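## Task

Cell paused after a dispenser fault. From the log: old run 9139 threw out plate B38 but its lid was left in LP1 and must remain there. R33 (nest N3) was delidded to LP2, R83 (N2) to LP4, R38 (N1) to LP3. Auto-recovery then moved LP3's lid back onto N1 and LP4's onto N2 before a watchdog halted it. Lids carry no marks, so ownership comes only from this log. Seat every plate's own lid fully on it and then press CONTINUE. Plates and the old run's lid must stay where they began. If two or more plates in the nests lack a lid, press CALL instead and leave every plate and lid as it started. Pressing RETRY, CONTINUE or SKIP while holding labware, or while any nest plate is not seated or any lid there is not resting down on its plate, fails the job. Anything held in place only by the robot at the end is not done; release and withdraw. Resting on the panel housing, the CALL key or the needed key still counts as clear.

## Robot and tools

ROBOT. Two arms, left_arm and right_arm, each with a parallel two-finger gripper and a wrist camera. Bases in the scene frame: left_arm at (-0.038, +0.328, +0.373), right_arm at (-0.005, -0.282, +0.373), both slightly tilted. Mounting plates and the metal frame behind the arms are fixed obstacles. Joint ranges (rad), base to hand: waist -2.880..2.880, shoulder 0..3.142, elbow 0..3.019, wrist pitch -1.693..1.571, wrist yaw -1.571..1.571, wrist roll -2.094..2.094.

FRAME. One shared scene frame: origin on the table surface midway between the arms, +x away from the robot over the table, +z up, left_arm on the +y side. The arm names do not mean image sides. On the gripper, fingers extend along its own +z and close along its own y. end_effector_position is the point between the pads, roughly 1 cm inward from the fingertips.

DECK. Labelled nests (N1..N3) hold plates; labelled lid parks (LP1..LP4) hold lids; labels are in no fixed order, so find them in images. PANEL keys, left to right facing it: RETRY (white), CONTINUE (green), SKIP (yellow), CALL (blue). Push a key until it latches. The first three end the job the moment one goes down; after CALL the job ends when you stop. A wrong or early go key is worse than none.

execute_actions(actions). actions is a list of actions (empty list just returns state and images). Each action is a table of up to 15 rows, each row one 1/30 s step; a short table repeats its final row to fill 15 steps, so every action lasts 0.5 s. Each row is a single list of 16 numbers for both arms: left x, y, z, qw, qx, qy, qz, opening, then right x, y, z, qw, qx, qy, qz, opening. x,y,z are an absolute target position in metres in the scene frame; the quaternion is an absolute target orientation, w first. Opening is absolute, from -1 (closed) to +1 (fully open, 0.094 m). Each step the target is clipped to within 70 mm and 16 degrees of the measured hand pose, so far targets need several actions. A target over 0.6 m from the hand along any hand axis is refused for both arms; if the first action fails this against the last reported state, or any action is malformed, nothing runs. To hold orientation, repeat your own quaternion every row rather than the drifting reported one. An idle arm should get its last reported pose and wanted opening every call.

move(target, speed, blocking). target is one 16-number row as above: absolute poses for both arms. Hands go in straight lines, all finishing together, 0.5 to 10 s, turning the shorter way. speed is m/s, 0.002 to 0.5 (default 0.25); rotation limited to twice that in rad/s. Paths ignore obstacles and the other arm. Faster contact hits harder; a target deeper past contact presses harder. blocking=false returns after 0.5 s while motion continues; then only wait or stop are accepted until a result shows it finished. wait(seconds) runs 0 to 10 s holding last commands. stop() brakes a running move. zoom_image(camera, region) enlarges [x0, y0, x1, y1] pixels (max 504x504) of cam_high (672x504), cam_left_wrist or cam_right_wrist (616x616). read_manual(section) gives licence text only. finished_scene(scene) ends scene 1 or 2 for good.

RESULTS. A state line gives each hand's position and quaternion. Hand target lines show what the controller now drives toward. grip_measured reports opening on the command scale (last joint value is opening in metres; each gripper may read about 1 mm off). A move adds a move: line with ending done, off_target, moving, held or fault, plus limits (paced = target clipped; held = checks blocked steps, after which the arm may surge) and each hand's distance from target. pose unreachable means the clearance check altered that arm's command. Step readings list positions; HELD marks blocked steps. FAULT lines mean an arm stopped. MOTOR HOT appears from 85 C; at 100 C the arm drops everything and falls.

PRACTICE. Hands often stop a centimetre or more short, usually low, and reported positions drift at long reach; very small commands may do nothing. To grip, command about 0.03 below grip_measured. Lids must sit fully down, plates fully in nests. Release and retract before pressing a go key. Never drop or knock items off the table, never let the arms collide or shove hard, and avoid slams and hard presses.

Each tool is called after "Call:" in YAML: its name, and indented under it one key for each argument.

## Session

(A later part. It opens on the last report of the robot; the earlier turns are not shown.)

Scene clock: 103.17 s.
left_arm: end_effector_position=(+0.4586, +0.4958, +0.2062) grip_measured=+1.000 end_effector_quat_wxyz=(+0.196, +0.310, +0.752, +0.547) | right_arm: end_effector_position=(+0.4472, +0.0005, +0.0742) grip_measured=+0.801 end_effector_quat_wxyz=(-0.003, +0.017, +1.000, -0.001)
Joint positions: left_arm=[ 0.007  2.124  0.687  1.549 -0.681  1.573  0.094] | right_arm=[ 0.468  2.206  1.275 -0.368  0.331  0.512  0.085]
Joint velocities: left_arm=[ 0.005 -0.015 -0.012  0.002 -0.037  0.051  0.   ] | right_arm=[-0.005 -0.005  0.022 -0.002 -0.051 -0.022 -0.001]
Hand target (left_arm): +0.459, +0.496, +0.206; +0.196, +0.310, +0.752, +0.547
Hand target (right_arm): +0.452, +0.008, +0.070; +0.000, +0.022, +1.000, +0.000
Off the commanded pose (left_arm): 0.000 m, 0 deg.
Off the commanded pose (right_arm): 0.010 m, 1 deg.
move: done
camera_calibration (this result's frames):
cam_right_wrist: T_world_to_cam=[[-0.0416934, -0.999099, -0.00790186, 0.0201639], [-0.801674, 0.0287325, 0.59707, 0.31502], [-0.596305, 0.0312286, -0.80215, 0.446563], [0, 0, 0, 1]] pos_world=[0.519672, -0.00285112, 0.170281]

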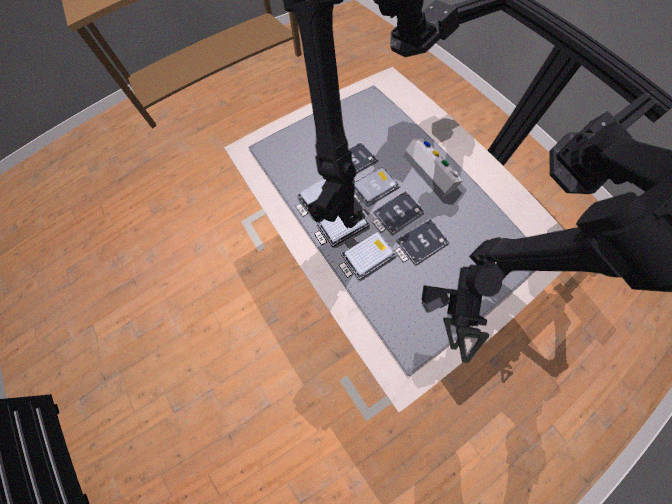

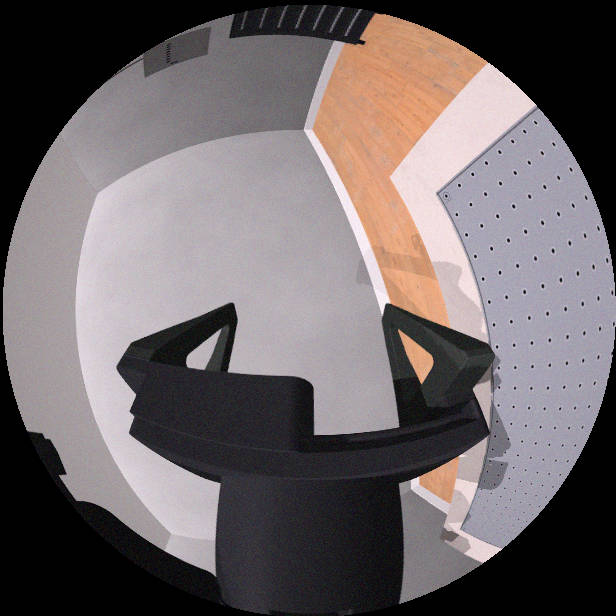

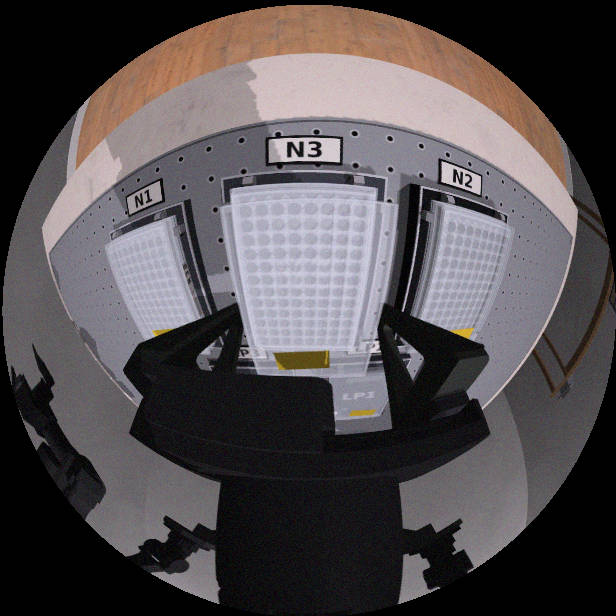

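Call:
move:
  target: [0.4586,0.4958,0.2062,0.196,0.310,0.752,0.547,1, 0.458,0.0125,0.068,0,0.033,1,0,0.77]
  speed: 0.05

Call:
zoom_image:
  camera: "cam_right_wrist"
  region: [210, 175, 410, 375]

Scene clock: 113.00 s.
left_arm: end_effector_position=(+0.4586, +0.4958, +0.2062) grip_measured=+1.000 end_effector_quat_wxyz=(+0.196, +0.310, +0.752, +0.547) | right_arm: end_effector_position=(+0.4600, +0.0067, +0.0755) grip_measured=+0.801 end_effector_quat_wxyz=(+0.004, +0.032, +0.999, +0.003)
Joint positions: left_arm=[ 0.007  2.124  0.687  1.549 -0.681  1.573  0.094] | right_arm=[ 0.468  2.212  1.306 -0.375  0.331  0.536  0.085]
Joint velocities: left_arm=[-0.005 -0.005  0.002 -0.017  0.081  0.022  0.   ] | right_arm=[-0.015 -0.015 -0.002 -0.012 -0.007  0.007 -0.001]
Hand target (left_arm): +0.459, +0.496, +0.206; +0.196, +0.310, +0.752, +0.547
Hand target (right_arm): +0.458, +0.013, +0.068; +0.000, +0.033, +0.999, +0.000
Off the commanded pose (left_arm): 0.000 m, 0 deg.
Off the commanded pose (right_arm): 0.010 m, 1 deg.
move: done
camera_calibration (this result's frames):
cam_right_wrist: T_world_to_cam=[[-0.0710924, -0.99733, -0.0167121, 0.0410013], [-0.809594, 0.0479068, 0.585032, 0.328791], [-0.582669, 0.0551214, -0.810838, 0.449302], [0, 0, 0, 1]] pos_world=[0.530896, 0.000374384, 0.172643]

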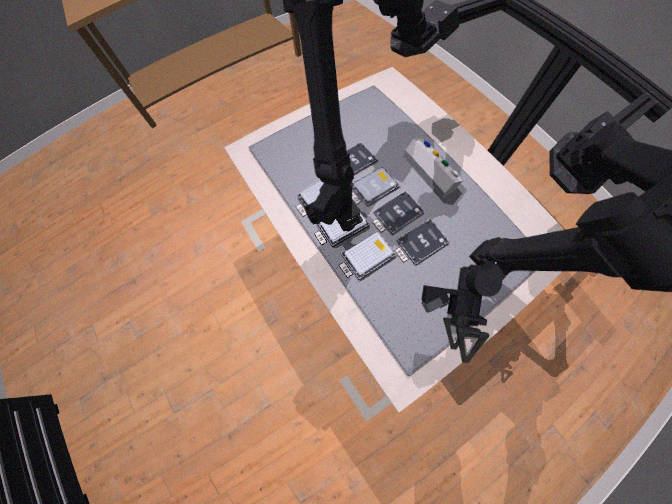

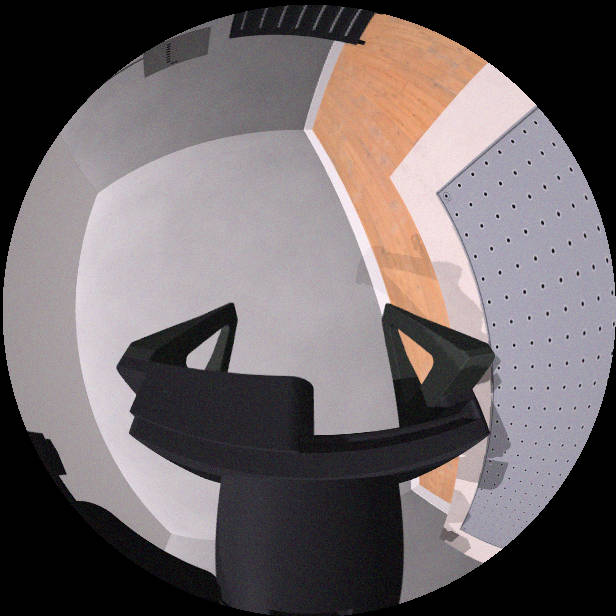

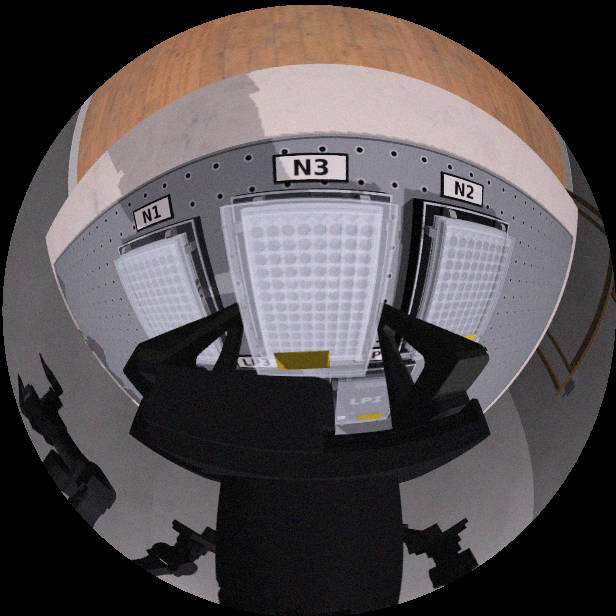

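Region (210, 175, 410, 375) of cam_right_wrist's 616x616 image, scaled by 2.520, with more detail than that image has.

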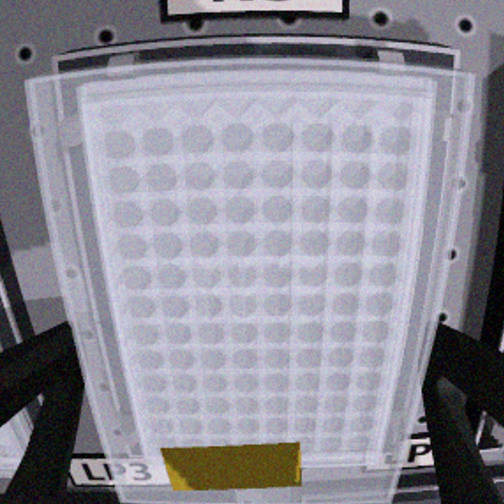

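Call:
move:
  target: [0.4586,0.4958,0.2062,0.196,0.310,0.752,0.547,1, 0.455,0.010,0.065,0,0.026,1,0,0.77]
  speed: 0.03

Call:
zoom_image:
  camera: "cam_right_wrist"
  region: [210, 175, 410, 375]

Scene clock: 124.67 s.
left_arm: end_effector_position=(+0.4586, +0.4958, +0.2062) grip_measured=+1.000 end_effector_quat_wxyz=(+0.196, +0.310, +0.752, +0.547) | right_arm: end_effector_position=(+0.4586, +0.0065, +0.0740) grip_measured=+0.801 end_effector_quat_wxyz=(+0.003, +0.032, +0.999, +0.003)
Joint positions: left_arm=[ 0.007  2.124  0.687  1.549 -0.681  1.573  0.094] | right_arm=[ 0.468  2.215  1.306 -0.375  0.331  0.537  0.085]
Joint velocities: left_arm=[-0.015 -0.015  0.012 -0.002 -0.051 -0.037  0.   ] | right_arm=[-0.005  0.005 -0.017 -0.002  0.007 -0.022  0.001]
Hand target (left_arm): +0.459, +0.496, +0.206; +0.196, +0.310, +0.752, +0.547
Hand target (right_arm): +0.455, +0.010, +0.065; +0.000, +0.026, +1.000, +0.000
Off the commanded pose (left_arm): 0.000 m, 0 deg.
Off the commanded pose (right_arm): 0.010 m, 1 deg.
move: done
camera_calibration (this result's frames):
cam_right_wrist: T_world_to_cam=[[-0.0711603, -0.997352, -0.0150316, 0.0405934], [-0.807899, 0.0487915, 0.587298, 0.327515], [-0.585009, 0.0539364, -0.809231, 0.448297], [0, 0, 0, 1]] pos_world=[0.529745, 0.000326406, 0.171038]

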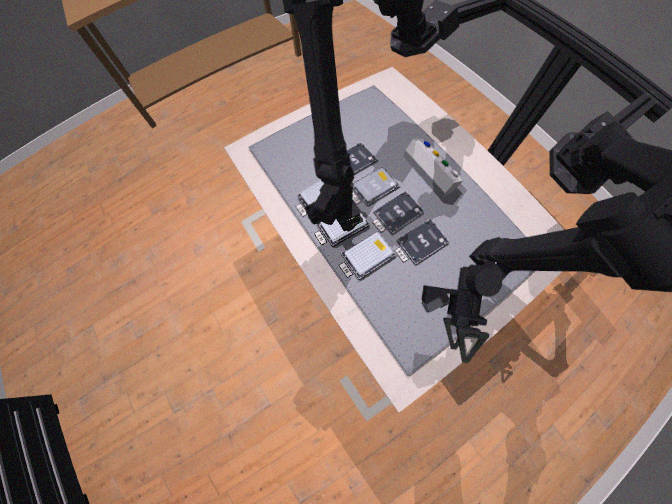

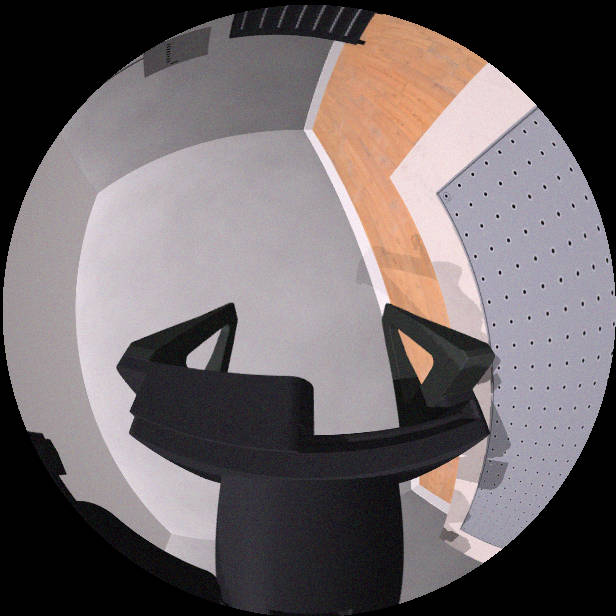

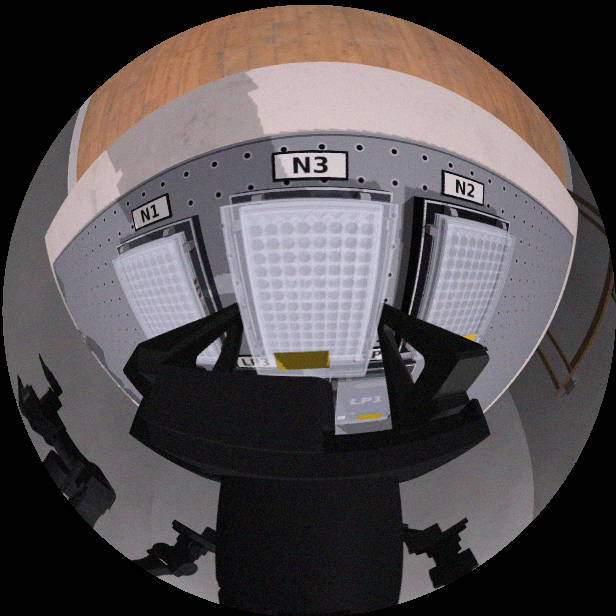

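Region (210, 175, 410, 375) of cam_right_wrist's 616x616 image, scaled by 2.520, with more detail than that image has.

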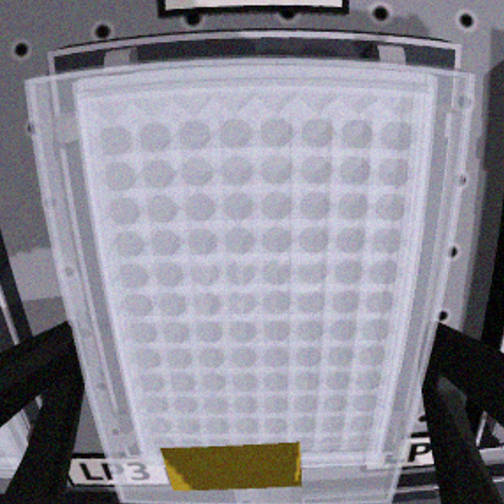

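Call:
move:
  target: [0.4586,0.4958,0.2062,0.196,0.310,0.752,0.547,1, 0.4505,0.0075,0.0595,0,0.021,1,0,0.77]
  speed: 0.03

Call:
zoom_image:
  camera: "cam_right_wrist"
  region: [210, 175, 410, 375]

Scene clock: 129.53 s.
left_arm: end_effector_position=(+0.4586, +0.4958, +0.2062) grip_measured=+1.000 end_effector_quat_wxyz=(+0.196, +0.310, +0.752, +0.547) | right_arm: end_effector_position=(+0.4563, +0.0070, +0.0697) grip_measured=+0.801 end_effector_quat_wxyz=(+0.003, +0.028, +1.000, +0.002)
Joint positions: left_arm=[ 0.007  2.124  0.687  1.549 -0.681  1.573  0.094] | right_arm=[ 0.468  2.225  1.306 -0.366  0.331  0.53   0.085]
Joint velocities: left_arm=[ 0.015 -0.005 -0.002 -0.002  0.007  0.051  0.   ] | right_arm=[-0.005 -0.005  0.022 -0.002 -0.066 -0.007 -0.   ]
Hand target (left_arm): +0.459, +0.496, +0.206; +0.196, +0.310, +0.752, +0.547
Hand target (right_arm): +0.450, +0.007, +0.060; -0.000, +0.021, +1.000, +0.000
Off the commanded pose (left_arm): 0.000 m, 0 deg.
Off the commanded pose (right_arm): 0.012 m, 1 deg.
move: off_target (right_arm)
camera_calibration (this result's frames):
cam_right_wrist: T_world_to_cam=[[-0.0641903, -0.997828, -0.0148075, 0.0376742], [-0.808052, 0.0432634, 0.58752, 0.328277], [-0.585604, 0.0496783, -0.809074, 0.443666], [0, 0, 0, 1]] pos_world=[0.527495, 0.0013494, 0.166647]

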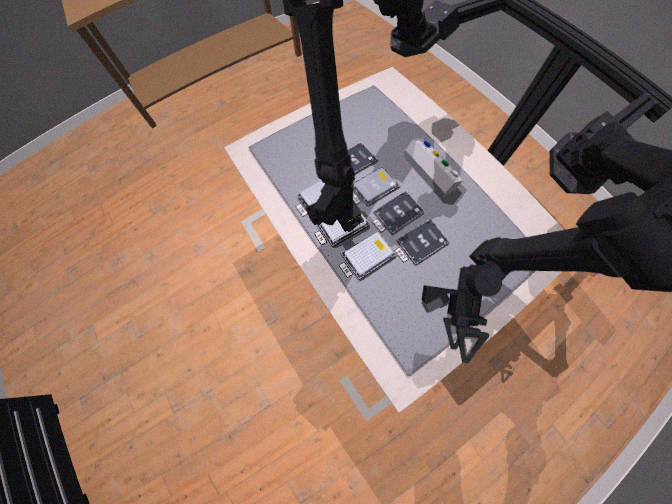

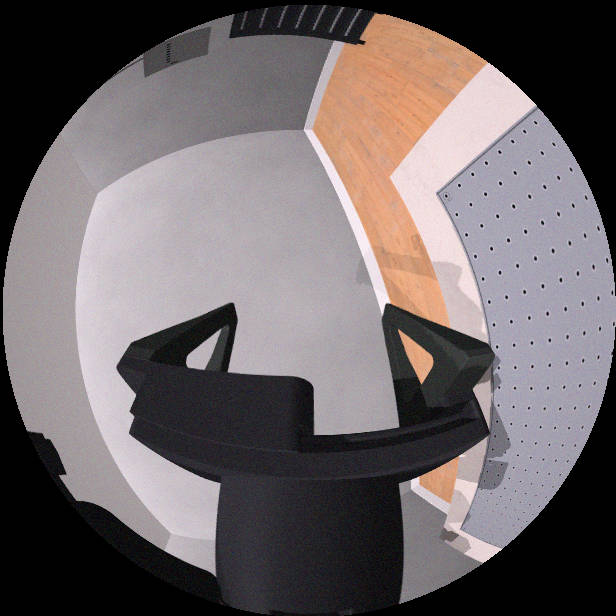

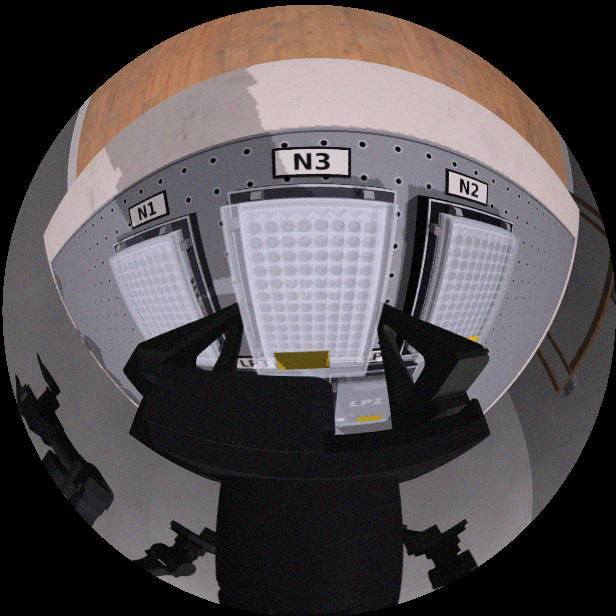

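Region (210, 175, 410, 375) of cam_right_wrist's 616x616 image, scaled by 2.520, with more detail than that image has.

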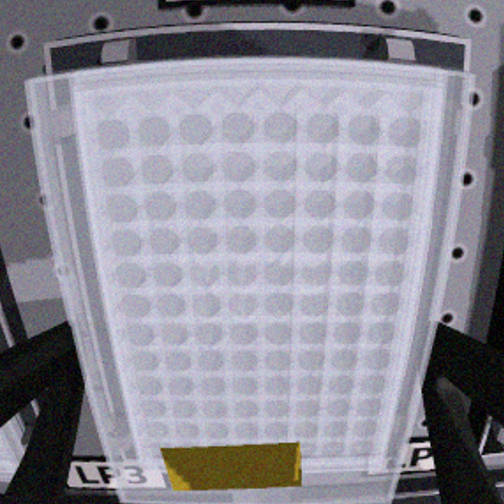

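Call:
move:
  target: [0.4586,0.4958,0.2062,0.196,0.310,0.752,0.547,1, 0.448,0.004,0.0595,0,0.021,1,0,0.77]
  speed: 0.03

Call:
zoom_image:
  camera: "cam_right_wrist"
  region: [210, 175, 410, 375]

Scene clock: 138.17 s.
left_arm: end_effector_position=(+0.4586, +0.4958, +0.2062) grip_measured=+1.000 end_effector_quat_wxyz=(+0.196, +0.310, +0.752, +0.547) | right_arm: end_effector_position=(+0.4581, +0.0079, +0.0697) grip_measured=+0.801 end_effector_quat_wxyz=(+0.006, +0.028, +1.000, +0.004)
Joint positions: left_arm=[ 0.007  2.124  0.687  1.549 -0.681  1.573  0.094] | right_arm=[ 0.468  2.225  1.306 -0.357  0.331  0.527  0.085]
Joint velocities: left_arm=[ 0.005 -0.005 -0.022  0.017  0.007  0.022  0.   ] | right_arm=[-0.005  0.005  0.007  0.007  0.022  0.037 -0.   ]
Hand target (left_arm): +0.459, +0.496, +0.206; +0.196, +0.310, +0.752, +0.547
Hand target (right_arm): +0.448, +0.004, +0.060; -0.000, +0.021, +1.000, -0.000
Off the commanded pose (left_arm): 0.000 m, 0 deg.
Off the commanded pose (right_arm): 0.015 m, 1 deg.
move: off_target (right_arm)
camera_calibration (this result's frames):
cam_right_wrist: T_world_to_cam=[[-0.0638823, -0.997776, -0.0190447, 0.0388893], [-0.81238, 0.0409095, 0.581692, 0.332124], [-0.579619, 0.0526313, -0.813186, 0.44224], [0, 0, 0, 1]] pos_world=[0.528626, 0.00194013, 0.167171]

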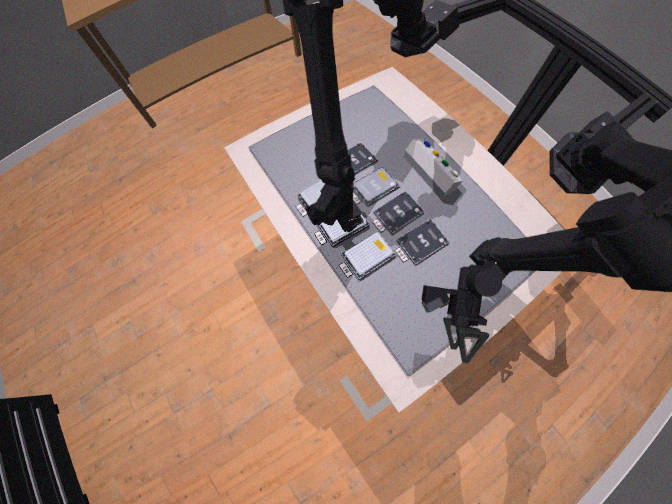

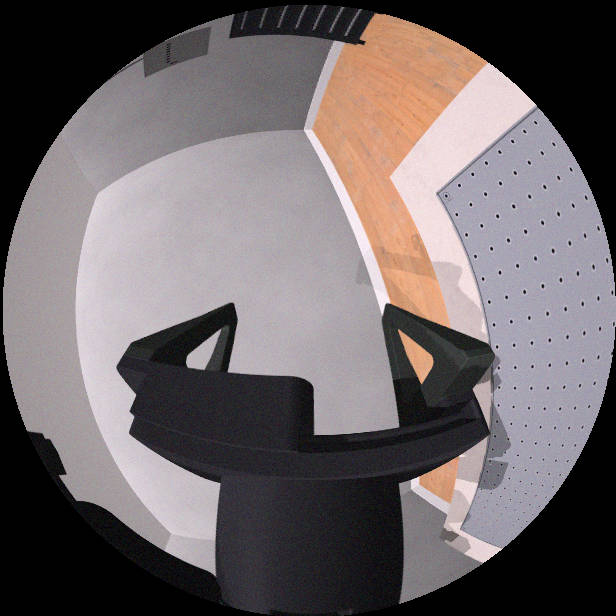

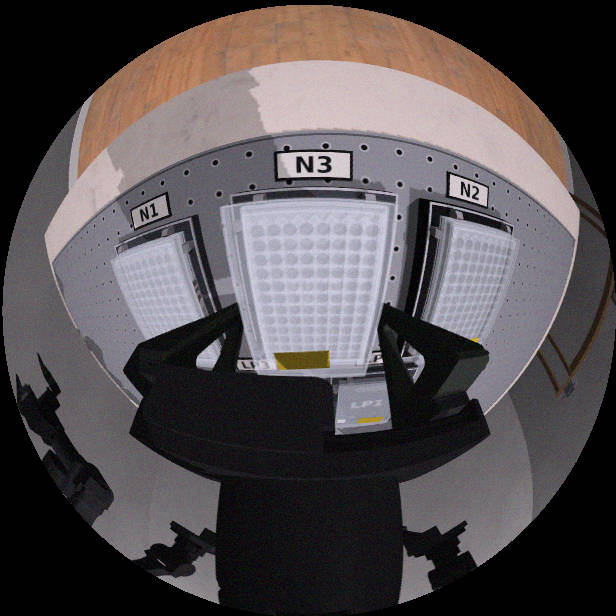

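Region (210, 175, 410, 375) of cam_right_wrist's 616x616 image, scaled by 2.520, with more detail than that image has.

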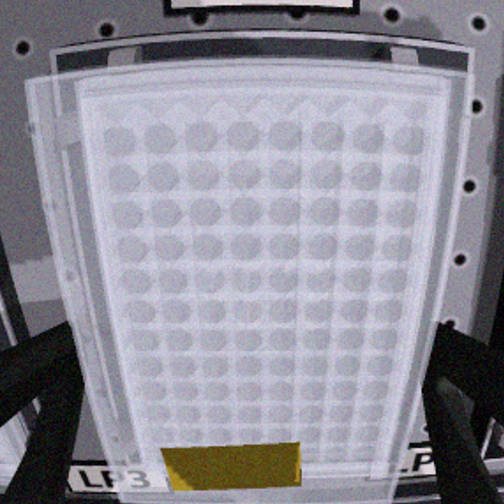

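Call:
execute_actions:
  actions:
    - [[0.4586,0.4958,0.2062,0.196,0.310,0.752,0.547,1, 0.4603,0.0025,0.0679,0.006,0.028,1,0.004,0.77]]
    - [[0.4586,0.4958,0.2062,0.196,0.310,0.752,0.547,1, 0.4611,0.0004,0.0671,0.006,0.028,1,0.004,0.77]]

Scene clock: 157.50 s.
left_arm: end_effector_position=(+0.4586, +0.4958, +0.2062) grip_measured=+1.000 end_effector_quat_wxyz=(+0.196, +0.310, +0.752, +0.547) | right_arm: end_effector_position=(+0.4581, +0.0079, +0.0697) grip_measured=+0.801 end_effector_quat_wxyz=(+0.006, +0.027, +1.000, +0.004)
Joint positions: left_arm=[ 0.007  2.124  0.687  1.549 -0.681  1.573  0.094] | right_arm=[ 0.468  2.225  1.306 -0.357  0.331  0.524  0.085]
Joint velocities: left_arm=[-0.024  0.005 -0.017  0.002 -0.081 -0.051  0.   ] | right_arm=[-0.005 -0.005  0.002  0.007  0.095 -0.022  0.   ]
Hand target (left_arm): +0.459, +0.496, +0.206; +0.196, +0.310, +0.752, +0.547
Hand target (right_arm): +0.461, +0.000, +0.067; +0.006, +0.028, +1.000, +0.004
Off the commanded pose (left_arm): 0.000 m, 0 deg.
Off the commanded pose (right_arm): 0.009 m, 0 deg.
Step readings (end_effector_position; steps 1 to 15: 1st action; 16 to 30: 2nd action):
0: left_arm (+0.4586, +0.4958, +0.2062) | right_arm (+0.4581, +0.0079, +0.0697)
1: left_arm (+0.4586, +0.4958, +0.2062) | right_arm (+0.4581, +0.0079, +0.0697)
2: left_arm (+0.4586, +0.4958, +0.2062) | right_arm (+0.4581, +0.0079, +0.0697)
4: left_arm (+0.4586, +0.4958, +0.2062) | right_arm (+0.4581, +0.0079, +0.0697)
8: left_arm (+0.4586, +0.4958, +0.2062) | right_arm (+0.4581, +0.0079, +0.0697)
15: left_arm (+0.4586, +0.4958, +0.2062) | right_arm (+0.4581, +0.0079, +0.0697)
16: left_arm (+0.4586, +0.4958, +0.2062) | right_arm (+0.4581, +0.0079, +0.0697)
17: left_arm (+0.4586, +0.4958, +0.2062) | right_arm (+0.4581, +0.0079, +0.0697)
19: left_arm (+0.4586, +0.4958, +0.2062) | right_arm (+0.4581, +0.0079, +0.0697)
23: left_arm (+0.4586, +0.4958, +0.2062) | right_arm (+0.4581, +0.0079, +0.0697)
30: end_effector_position above
camera_calibration (this result's frames):
cam_right_wrist: T_world_to_cam=[[-0.0612175, -0.997943, -0.0190113, 0.0376676], [-0.8125, 0.0387606, 0.581672, 0.332197], [-0.579738, 0.0510552, -0.813201, 0.442309], [0, 0, 0, 1]] pos_world=[0.528639, 0.00213185, 0.167173]

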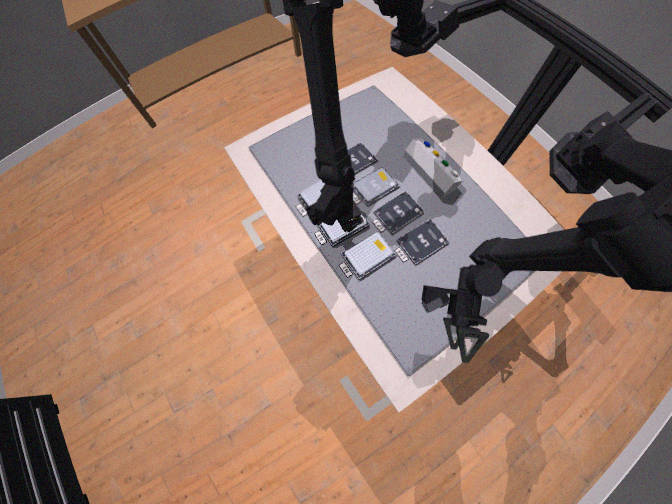

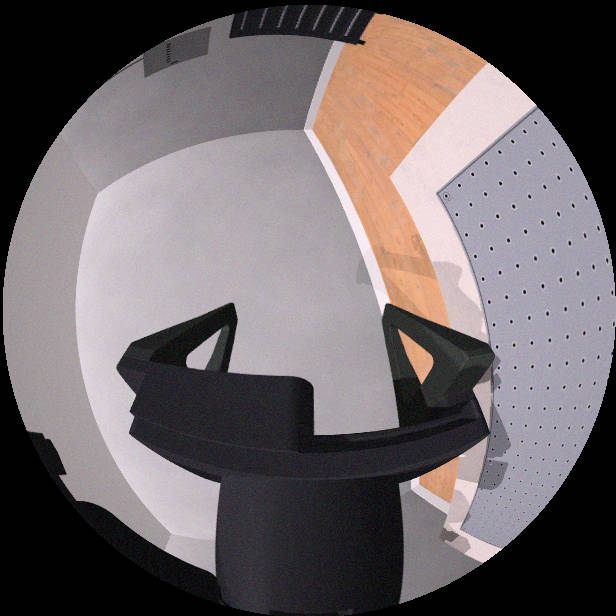

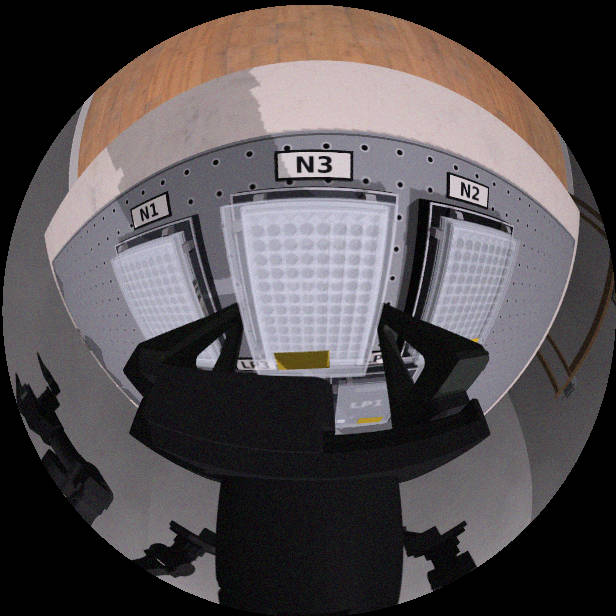

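Call:
execute_actions:
  actions:
    - [[0.4586,0.4958,0.2062,0.196,0.310,0.752,0.547,1, 0.4625,-0.0015,0.0664,0.006,0.030,1,0.004,0.77]]

Scene clock: 163.27 s.
left_arm: end_effector_position=(+0.4586, +0.4958, +0.2062) grip_measured=+1.000 end_effector_quat_wxyz=(+0.196, +0.310, +0.752, +0.547) | right_arm: end_effector_position=(+0.4580, +0.0080, +0.0697) grip_measured=+0.801 end_effector_quat_wxyz=(+0.006, +0.027, +1.000, +0.005)
Joint positions: left_arm=[ 0.007  2.124  0.687  1.549 -0.681  1.573  0.094] | right_arm=[ 0.468  2.225  1.306 -0.357  0.331  0.524  0.085]
Joint velocities: left_arm=[-0.005 -0.015 -0.002  0.012 -0.022 -0.081  0.   ] | right_arm=[-0.005 -0.024  0.002 -0.007  0.037  0.007  0.001]
Hand target (left_arm): +0.459, +0.496, +0.206; +0.196, +0.310, +0.752, +0.547
Hand target (right_arm): +0.462, -0.001, +0.066; +0.006, +0.030, +1.000, +0.004
Off the commanded pose (left_arm): 0.000 m, 0 deg.
Off the commanded pose (right_arm): 0.011 m, 0 deg.
Step readings (end_effector_position):
0: left_arm (+0.4586, +0.4958, +0.2062) | right_arm (+0.4581, +0.0079, +0.0697)
1: left_arm (+0.4586, +0.4958, +0.2062) | right_arm (+0.4581, +0.0080, +0.0697)
2: left_arm (+0.4586, +0.4958, +0.2062) | right_arm (+0.4581, +0.0080, +0.0697)
4: left_arm (+0.4586, +0.4958, +0.2062) | right_arm (+0.4580, +0.0080, +0.0697)
8: left_arm (+0.4586, +0.4958, +0.2062) | right_arm (+0.4580, +0.0080, +0.0697)
15: end_effector_position above
camera_calibration (this result's frames):
cam_right_wrist: T_world_to_cam=[[-0.0608317, -0.997954, -0.019664, 0.0376495], [-0.812315, 0.0380484, 0.581976, 0.332044], [-0.580037, 0.0513759, -0.812968, 0.442386], [0, 0, 0, 1]] pos_world=[0.528615, 0.00221069, 0.167145]

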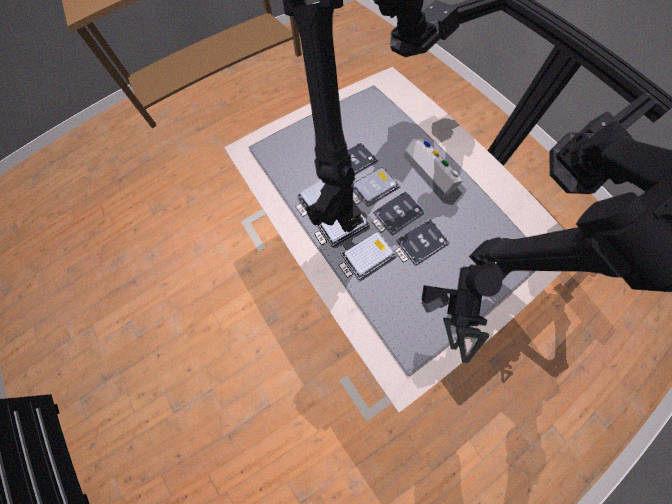

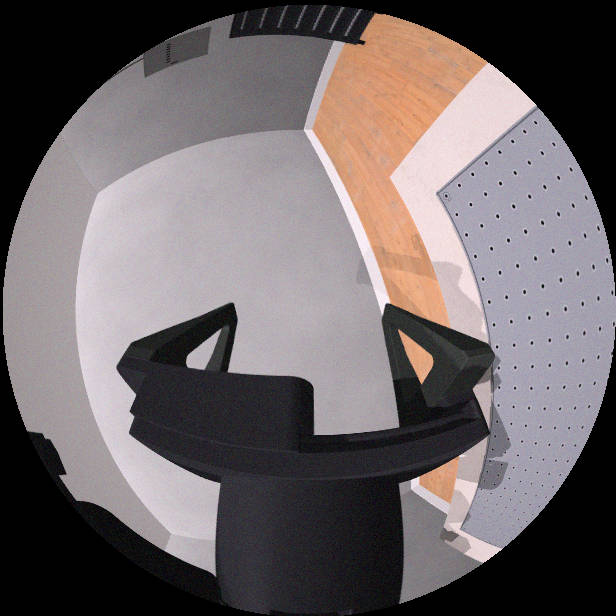

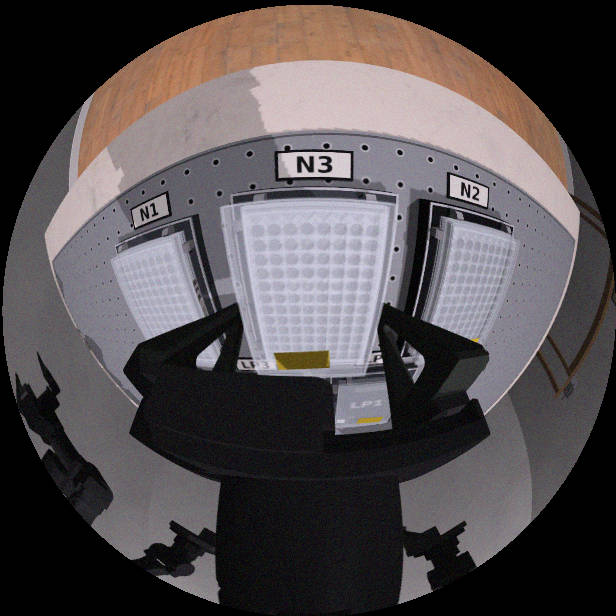

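Call:
execute_actions:
  actions:
    - [[0.4586,0.4958,0.2062,0.196,0.310,0.752,0.547,1, 0.456,0.0033,0.0697,0.003,0.028,1,-0.007,0.77]]

Call:
zoom_image:
  camera: "cam_right_wrist"
  region: [210, 175, 410, 375]

Scene clock: 177.73 s.
left_arm: end_effector_position=(+0.4586, +0.4958, +0.2062) grip_measured=+1.000 end_effector_quat_wxyz=(+0.196, +0.310, +0.752, +0.547) | right_arm: end_effector_position=(+0.4576, +0.0052, +0.0697) grip_measured=+0.801 end_effector_quat_wxyz=(+0.007, +0.025, +1.000, -0.003)
Joint positions: left_arm=[ 0.007  2.124  0.687  1.549 -0.681  1.573  0.094] | right_arm=[ 0.468  2.225  1.306 -0.364  0.344  0.523  0.085]
Joint velocities: left_arm=[ 0.005 -0.005  0.002 -0.027  0.007  0.051  0.   ] | right_arm=[ 0.005 -0.005 -0.007 -0.012  0.007  0.051 -0.002]
Hand target (left_arm): +0.459, +0.496, +0.206; +0.196, +0.310, +0.752, +0.547
Hand target (right_arm): +0.456, +0.003, +0.070; +0.003, +0.028, +1.000, -0.007
Off the commanded pose (left_arm): 0.000 m, 0 deg.
Off the commanded pose (right_arm): 0.002 m, 1 deg.
Step readings (end_effector_position):
0: left_arm (+0.4586, +0.4958, +0.2062) | right_arm (+0.4580, +0.0080, +0.0697)
1: left_arm (+0.4586, +0.4958, +0.2062) | right_arm (+0.4583, +0.0069, +0.0697)
2: left_arm (+0.4586, +0.4958, +0.2062) | right_arm (+0.4582, +0.0060, +0.0697)
4: left_arm (+0.4586, +0.4958, +0.2062) | right_arm (+0.4578, +0.0053, +0.0697)
8: left_arm (+0.4586, +0.4958, +0.2062) | right_arm (+0.4576, +0.0052, +0.0697)
15: end_effector_position above
camera_calibration (this result's frames):
cam_right_wrist: T_world_to_cam=[[-0.0582501, -0.998293, -0.0043264, 0.0324981], [-0.812514, 0.0448911, 0.581211, 0.331901], [-0.580025, 0.0373709, -0.813741, 0.442386], [0, 0, 0, 1]] pos_world=[0.528162, 0.0010109, 0.167224]

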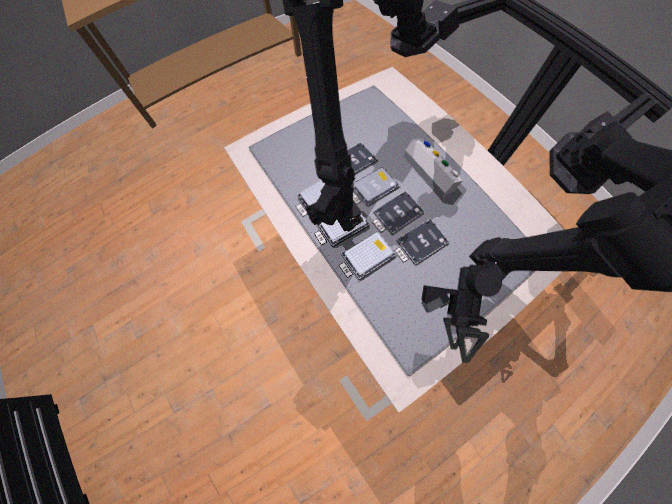

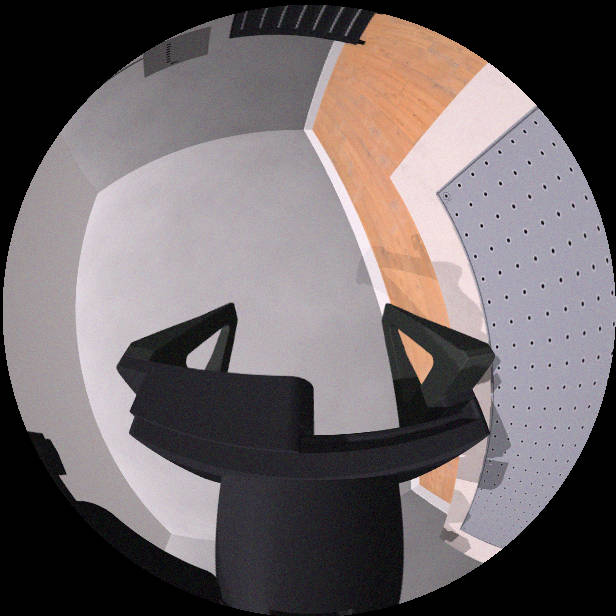

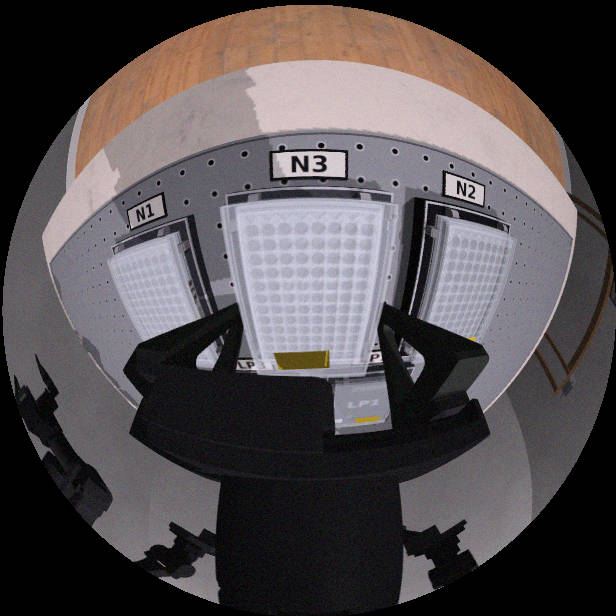

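Region (210, 175, 410, 375) of cam_right_wrist's 616x616 image, scaled by 2.520, with more detail than that image has.

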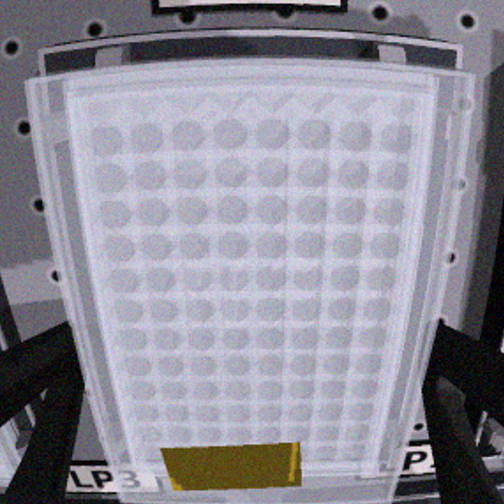

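Call:
execute_actions:
  actions:
    - [[0.4586,0.4958,0.2062,0.196,0.310,0.752,0.547,1, 0.4514,0.0046,0.0632,0.001,0.026,1,-0.0065,0.77],[0.4586,0.4958,0.2062,0.196,0.310,0.752,0.547,1, 0.4506,0.0045,0.0624,0.0,0.026,1,-0.007,0.77],[0.4586,0.4958,0.2062,0.196,0.310,0.752,0.547,1, 0.4498,0.0044,0.0615,-0.001,0.026,1,-0.0075,0.77],[0.4586,0.4958,0.2062,0.196,0.310,0.752,0.547,1, 0.449,0.0044,0.0607,-0.002,0.026,1,-0.008,0.77],[0.4586,0.4958,0.2062,0.196,0.310,0.752,0.547,1, 0.4482,0.0043,0.0598,-0.003,0.026,1,-0.0085,0.77],[0.4586,0.4958,0.2062,0.196,0.310,0.752,0.547,1, 0.4474,0.0042,0.059,-0.004,0.026,1,-0.009,0.77]]

Call:
zoom_image:
  camera: "cam_right_wrist"
  region: [210, 175, 410, 375]

Scene clock: 188.93 s.
left_arm: end_effector_position=(+0.4586, +0.4958, +0.2062) grip_measured=+1.000 end_effector_quat_wxyz=(+0.196, +0.310, +0.752, +0.547) | right_arm: end_effector_position=(+0.4576, +0.0052, +0.0697) grip_measured=+0.801 end_effector_quat_wxyz=(+0.007, +0.025, +1.000, -0.003)
Joint positions: left_arm=[ 0.007  2.124  0.687  1.549 -0.681  1.573  0.094] | right_arm=[ 0.468  2.225  1.306 -0.364  0.344  0.523  0.085]
Joint velocities: left_arm=[-0.005 -0.015 -0.012  0.002 -0.051  0.022  0.   ] | right_arm=[ 0.005  0.005 -0.002 -0.007 -0.007 -0.051  0.001]
Hand target (left_arm): +0.459, +0.496, +0.206; +0.196, +0.310, +0.752, +0.547
Hand target (right_arm): +0.447, +0.004, +0.059; -0.004, +0.026, +1.000, -0.009
Off the commanded pose (left_arm): 0.000 m, 0 deg.
Off the commanded pose (right_arm): 0.015 m, 1 deg.
Step readings (end_effector_position):
0: left_arm (+0.4586, +0.4958, +0.2062) | right_arm (+0.4576, +0.0052, +0.0697)
1: left_arm (+0.4586, +0.4958, +0.2062) | right_arm (+0.4576, +0.0052, +0.0697)
2: left_arm (+0.4586, +0.4958, +0.2062) | right_arm (+0.4576, +0.0052, +0.0697)
4: left_arm (+0.4586, +0.4958, +0.2062) | right_arm (+0.4576, +0.0052, +0.0697)
8: left_arm (+0.4586, +0.4958, +0.2062) | right_arm (+0.4576, +0.0052, +0.0697)
15: end_effector_position above
camera_calibration (this result's frames):
cam_right_wrist: T_world_to_cam=[[-0.0582501, -0.998293, -0.0043264, 0.0324981], [-0.812514, 0.0448911, 0.581211, 0.331901], [-0.580025, 0.0373709, -0.813741, 0.442386], [0, 0, 0, 1]] pos_world=[0.528162, 0.0010109, 0.167224]

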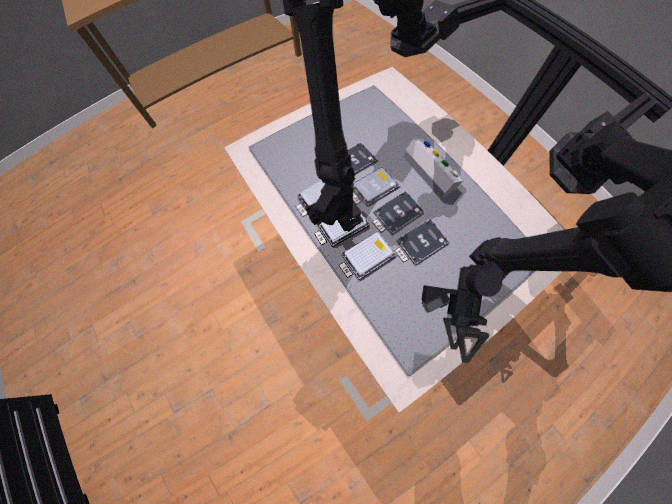

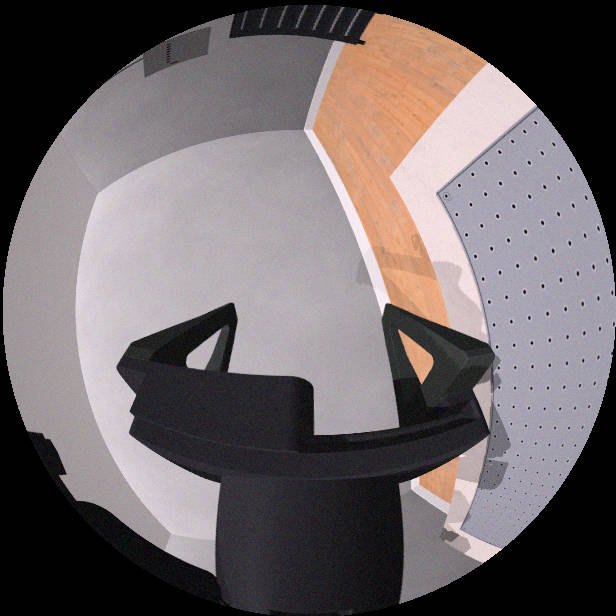

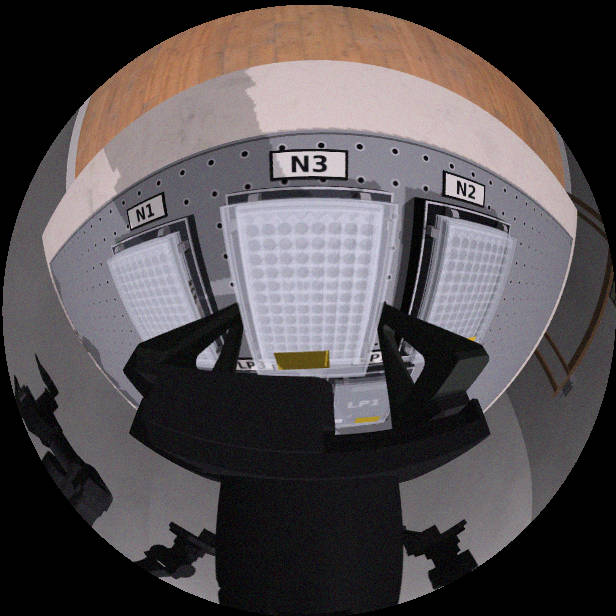

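Region (210, 175, 410, 375) of cam_right_wrist's 616x616 image, scaled by 2.520, with more detail than that image has.

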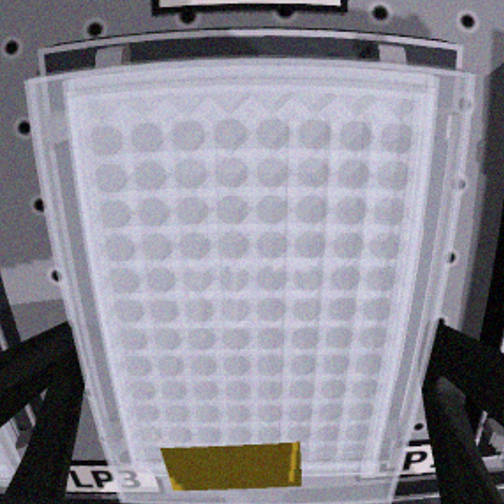

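Call:
execute_actions:
  actions:
    - [[0.4586,0.4958,0.2062,0.196,0.310,0.752,0.547,1, 0.4461,0.0041,0.0577,-0.005,0.026,1,-0.010,0.77],[0.4586,0.4958,0.2062,0.196,0.310,0.752,0.547,1, 0.4453,0.004,0.0568,-0.006,0.026,1,-0.0105,0.77]]

Call:
zoom_image:
  camera: "cam_right_wrist"
  region: [210, 175, 410, 375]

Scene clock: 193.17 s.
left_arm: end_effector_position=(+0.4586, +0.4958, +0.2062) grip_measured=+1.000 end_effector_quat_wxyz=(+0.196, +0.310, +0.752, +0.547) | right_arm: end_effector_position=(+0.4549, +0.0048, +0.0669) grip_measured=+0.801 end_effector_quat_wxyz=(+0.004, +0.024, +1.000, -0.004)
Joint positions: left_arm=[ 0.007  2.124  0.687  1.549 -0.681  1.573  0.094] | right_arm=[ 0.468  2.231  1.306 -0.364  0.344  0.524  0.085]
Joint velocities: left_arm=[-0.015 -0.005 -0.012 -0.012 -0.051  0.051  0.   ] | right_arm=[-0.005 -0.005  0.002 -0.012 -0.037 -0.007  0.001]
Hand target (left_arm): +0.459, +0.496, +0.206; +0.196, +0.310, +0.752, +0.547
Hand target (right_arm): +0.445, +0.004, +0.057; -0.006, +0.026, +1.000, -0.011
Off the commanded pose (left_arm): 0.000 m, 0 deg.
Off the commanded pose (right_arm): 0.014 m, 1 deg.
Step readings (end_effector_position):
0: left_arm (+0.4586, +0.4958, +0.2062) | right_arm (+0.4576, +0.0052, +0.0697)
1: left_arm (+0.4586, +0.4958, +0.2062) | right_arm (+0.4574, +0.0051, +0.0695)
2: left_arm (+0.4586, +0.4958, +0.2062) | right_arm (+0.4574, +0.0051, +0.0695)
4: left_arm (+0.4586, +0.4958, +0.2062) | right_arm (+0.4569, +0.0051, +0.0690)
8: left_arm (+0.4586, +0.4958, +0.2062) | right_arm (+0.4554, +0.0049, +0.0674)
15: end_effector_position above
camera_calibration (this result's frames):
cam_right_wrist: T_world_to_cam=[[-0.0566536, -0.998393, -0.00139626, 0.0310848], [-0.809598, 0.045122, 0.585248, 0.329723], [-0.584245, 0.0342868, -0.810853, 0.440279], [0, 0, 0, 1]] pos_world=[0.525935, 0.00106133, 0.164075]

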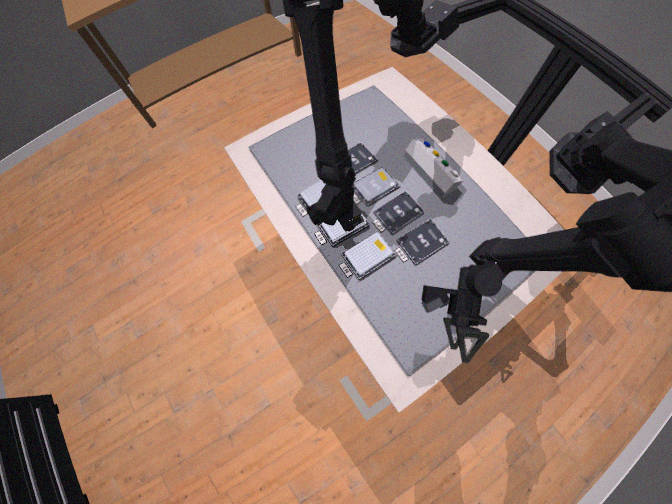

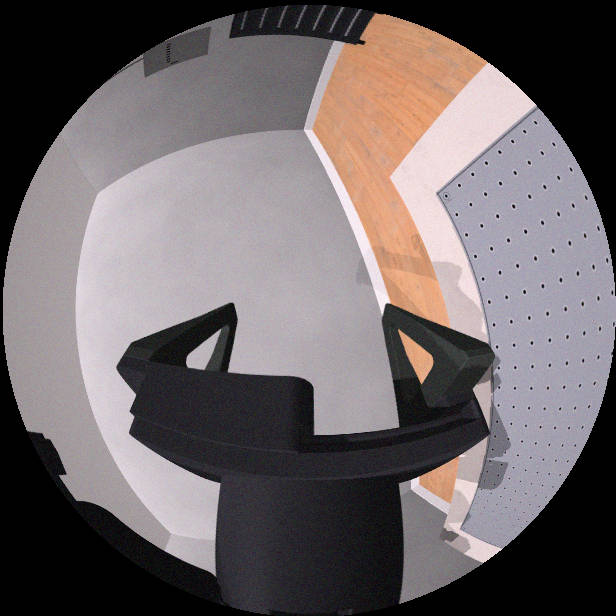

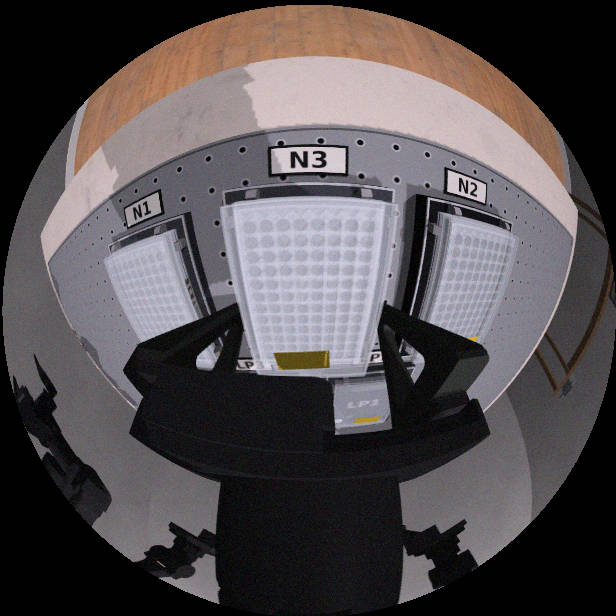

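Region (210, 175, 410, 375) of cam_right_wrist's 616x616 image, scaled by 2.520, with more detail than that image has.

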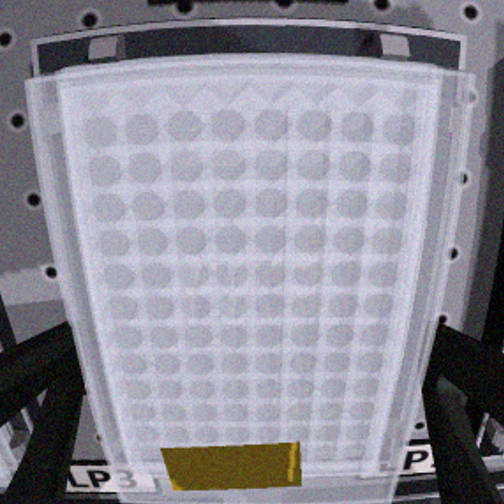

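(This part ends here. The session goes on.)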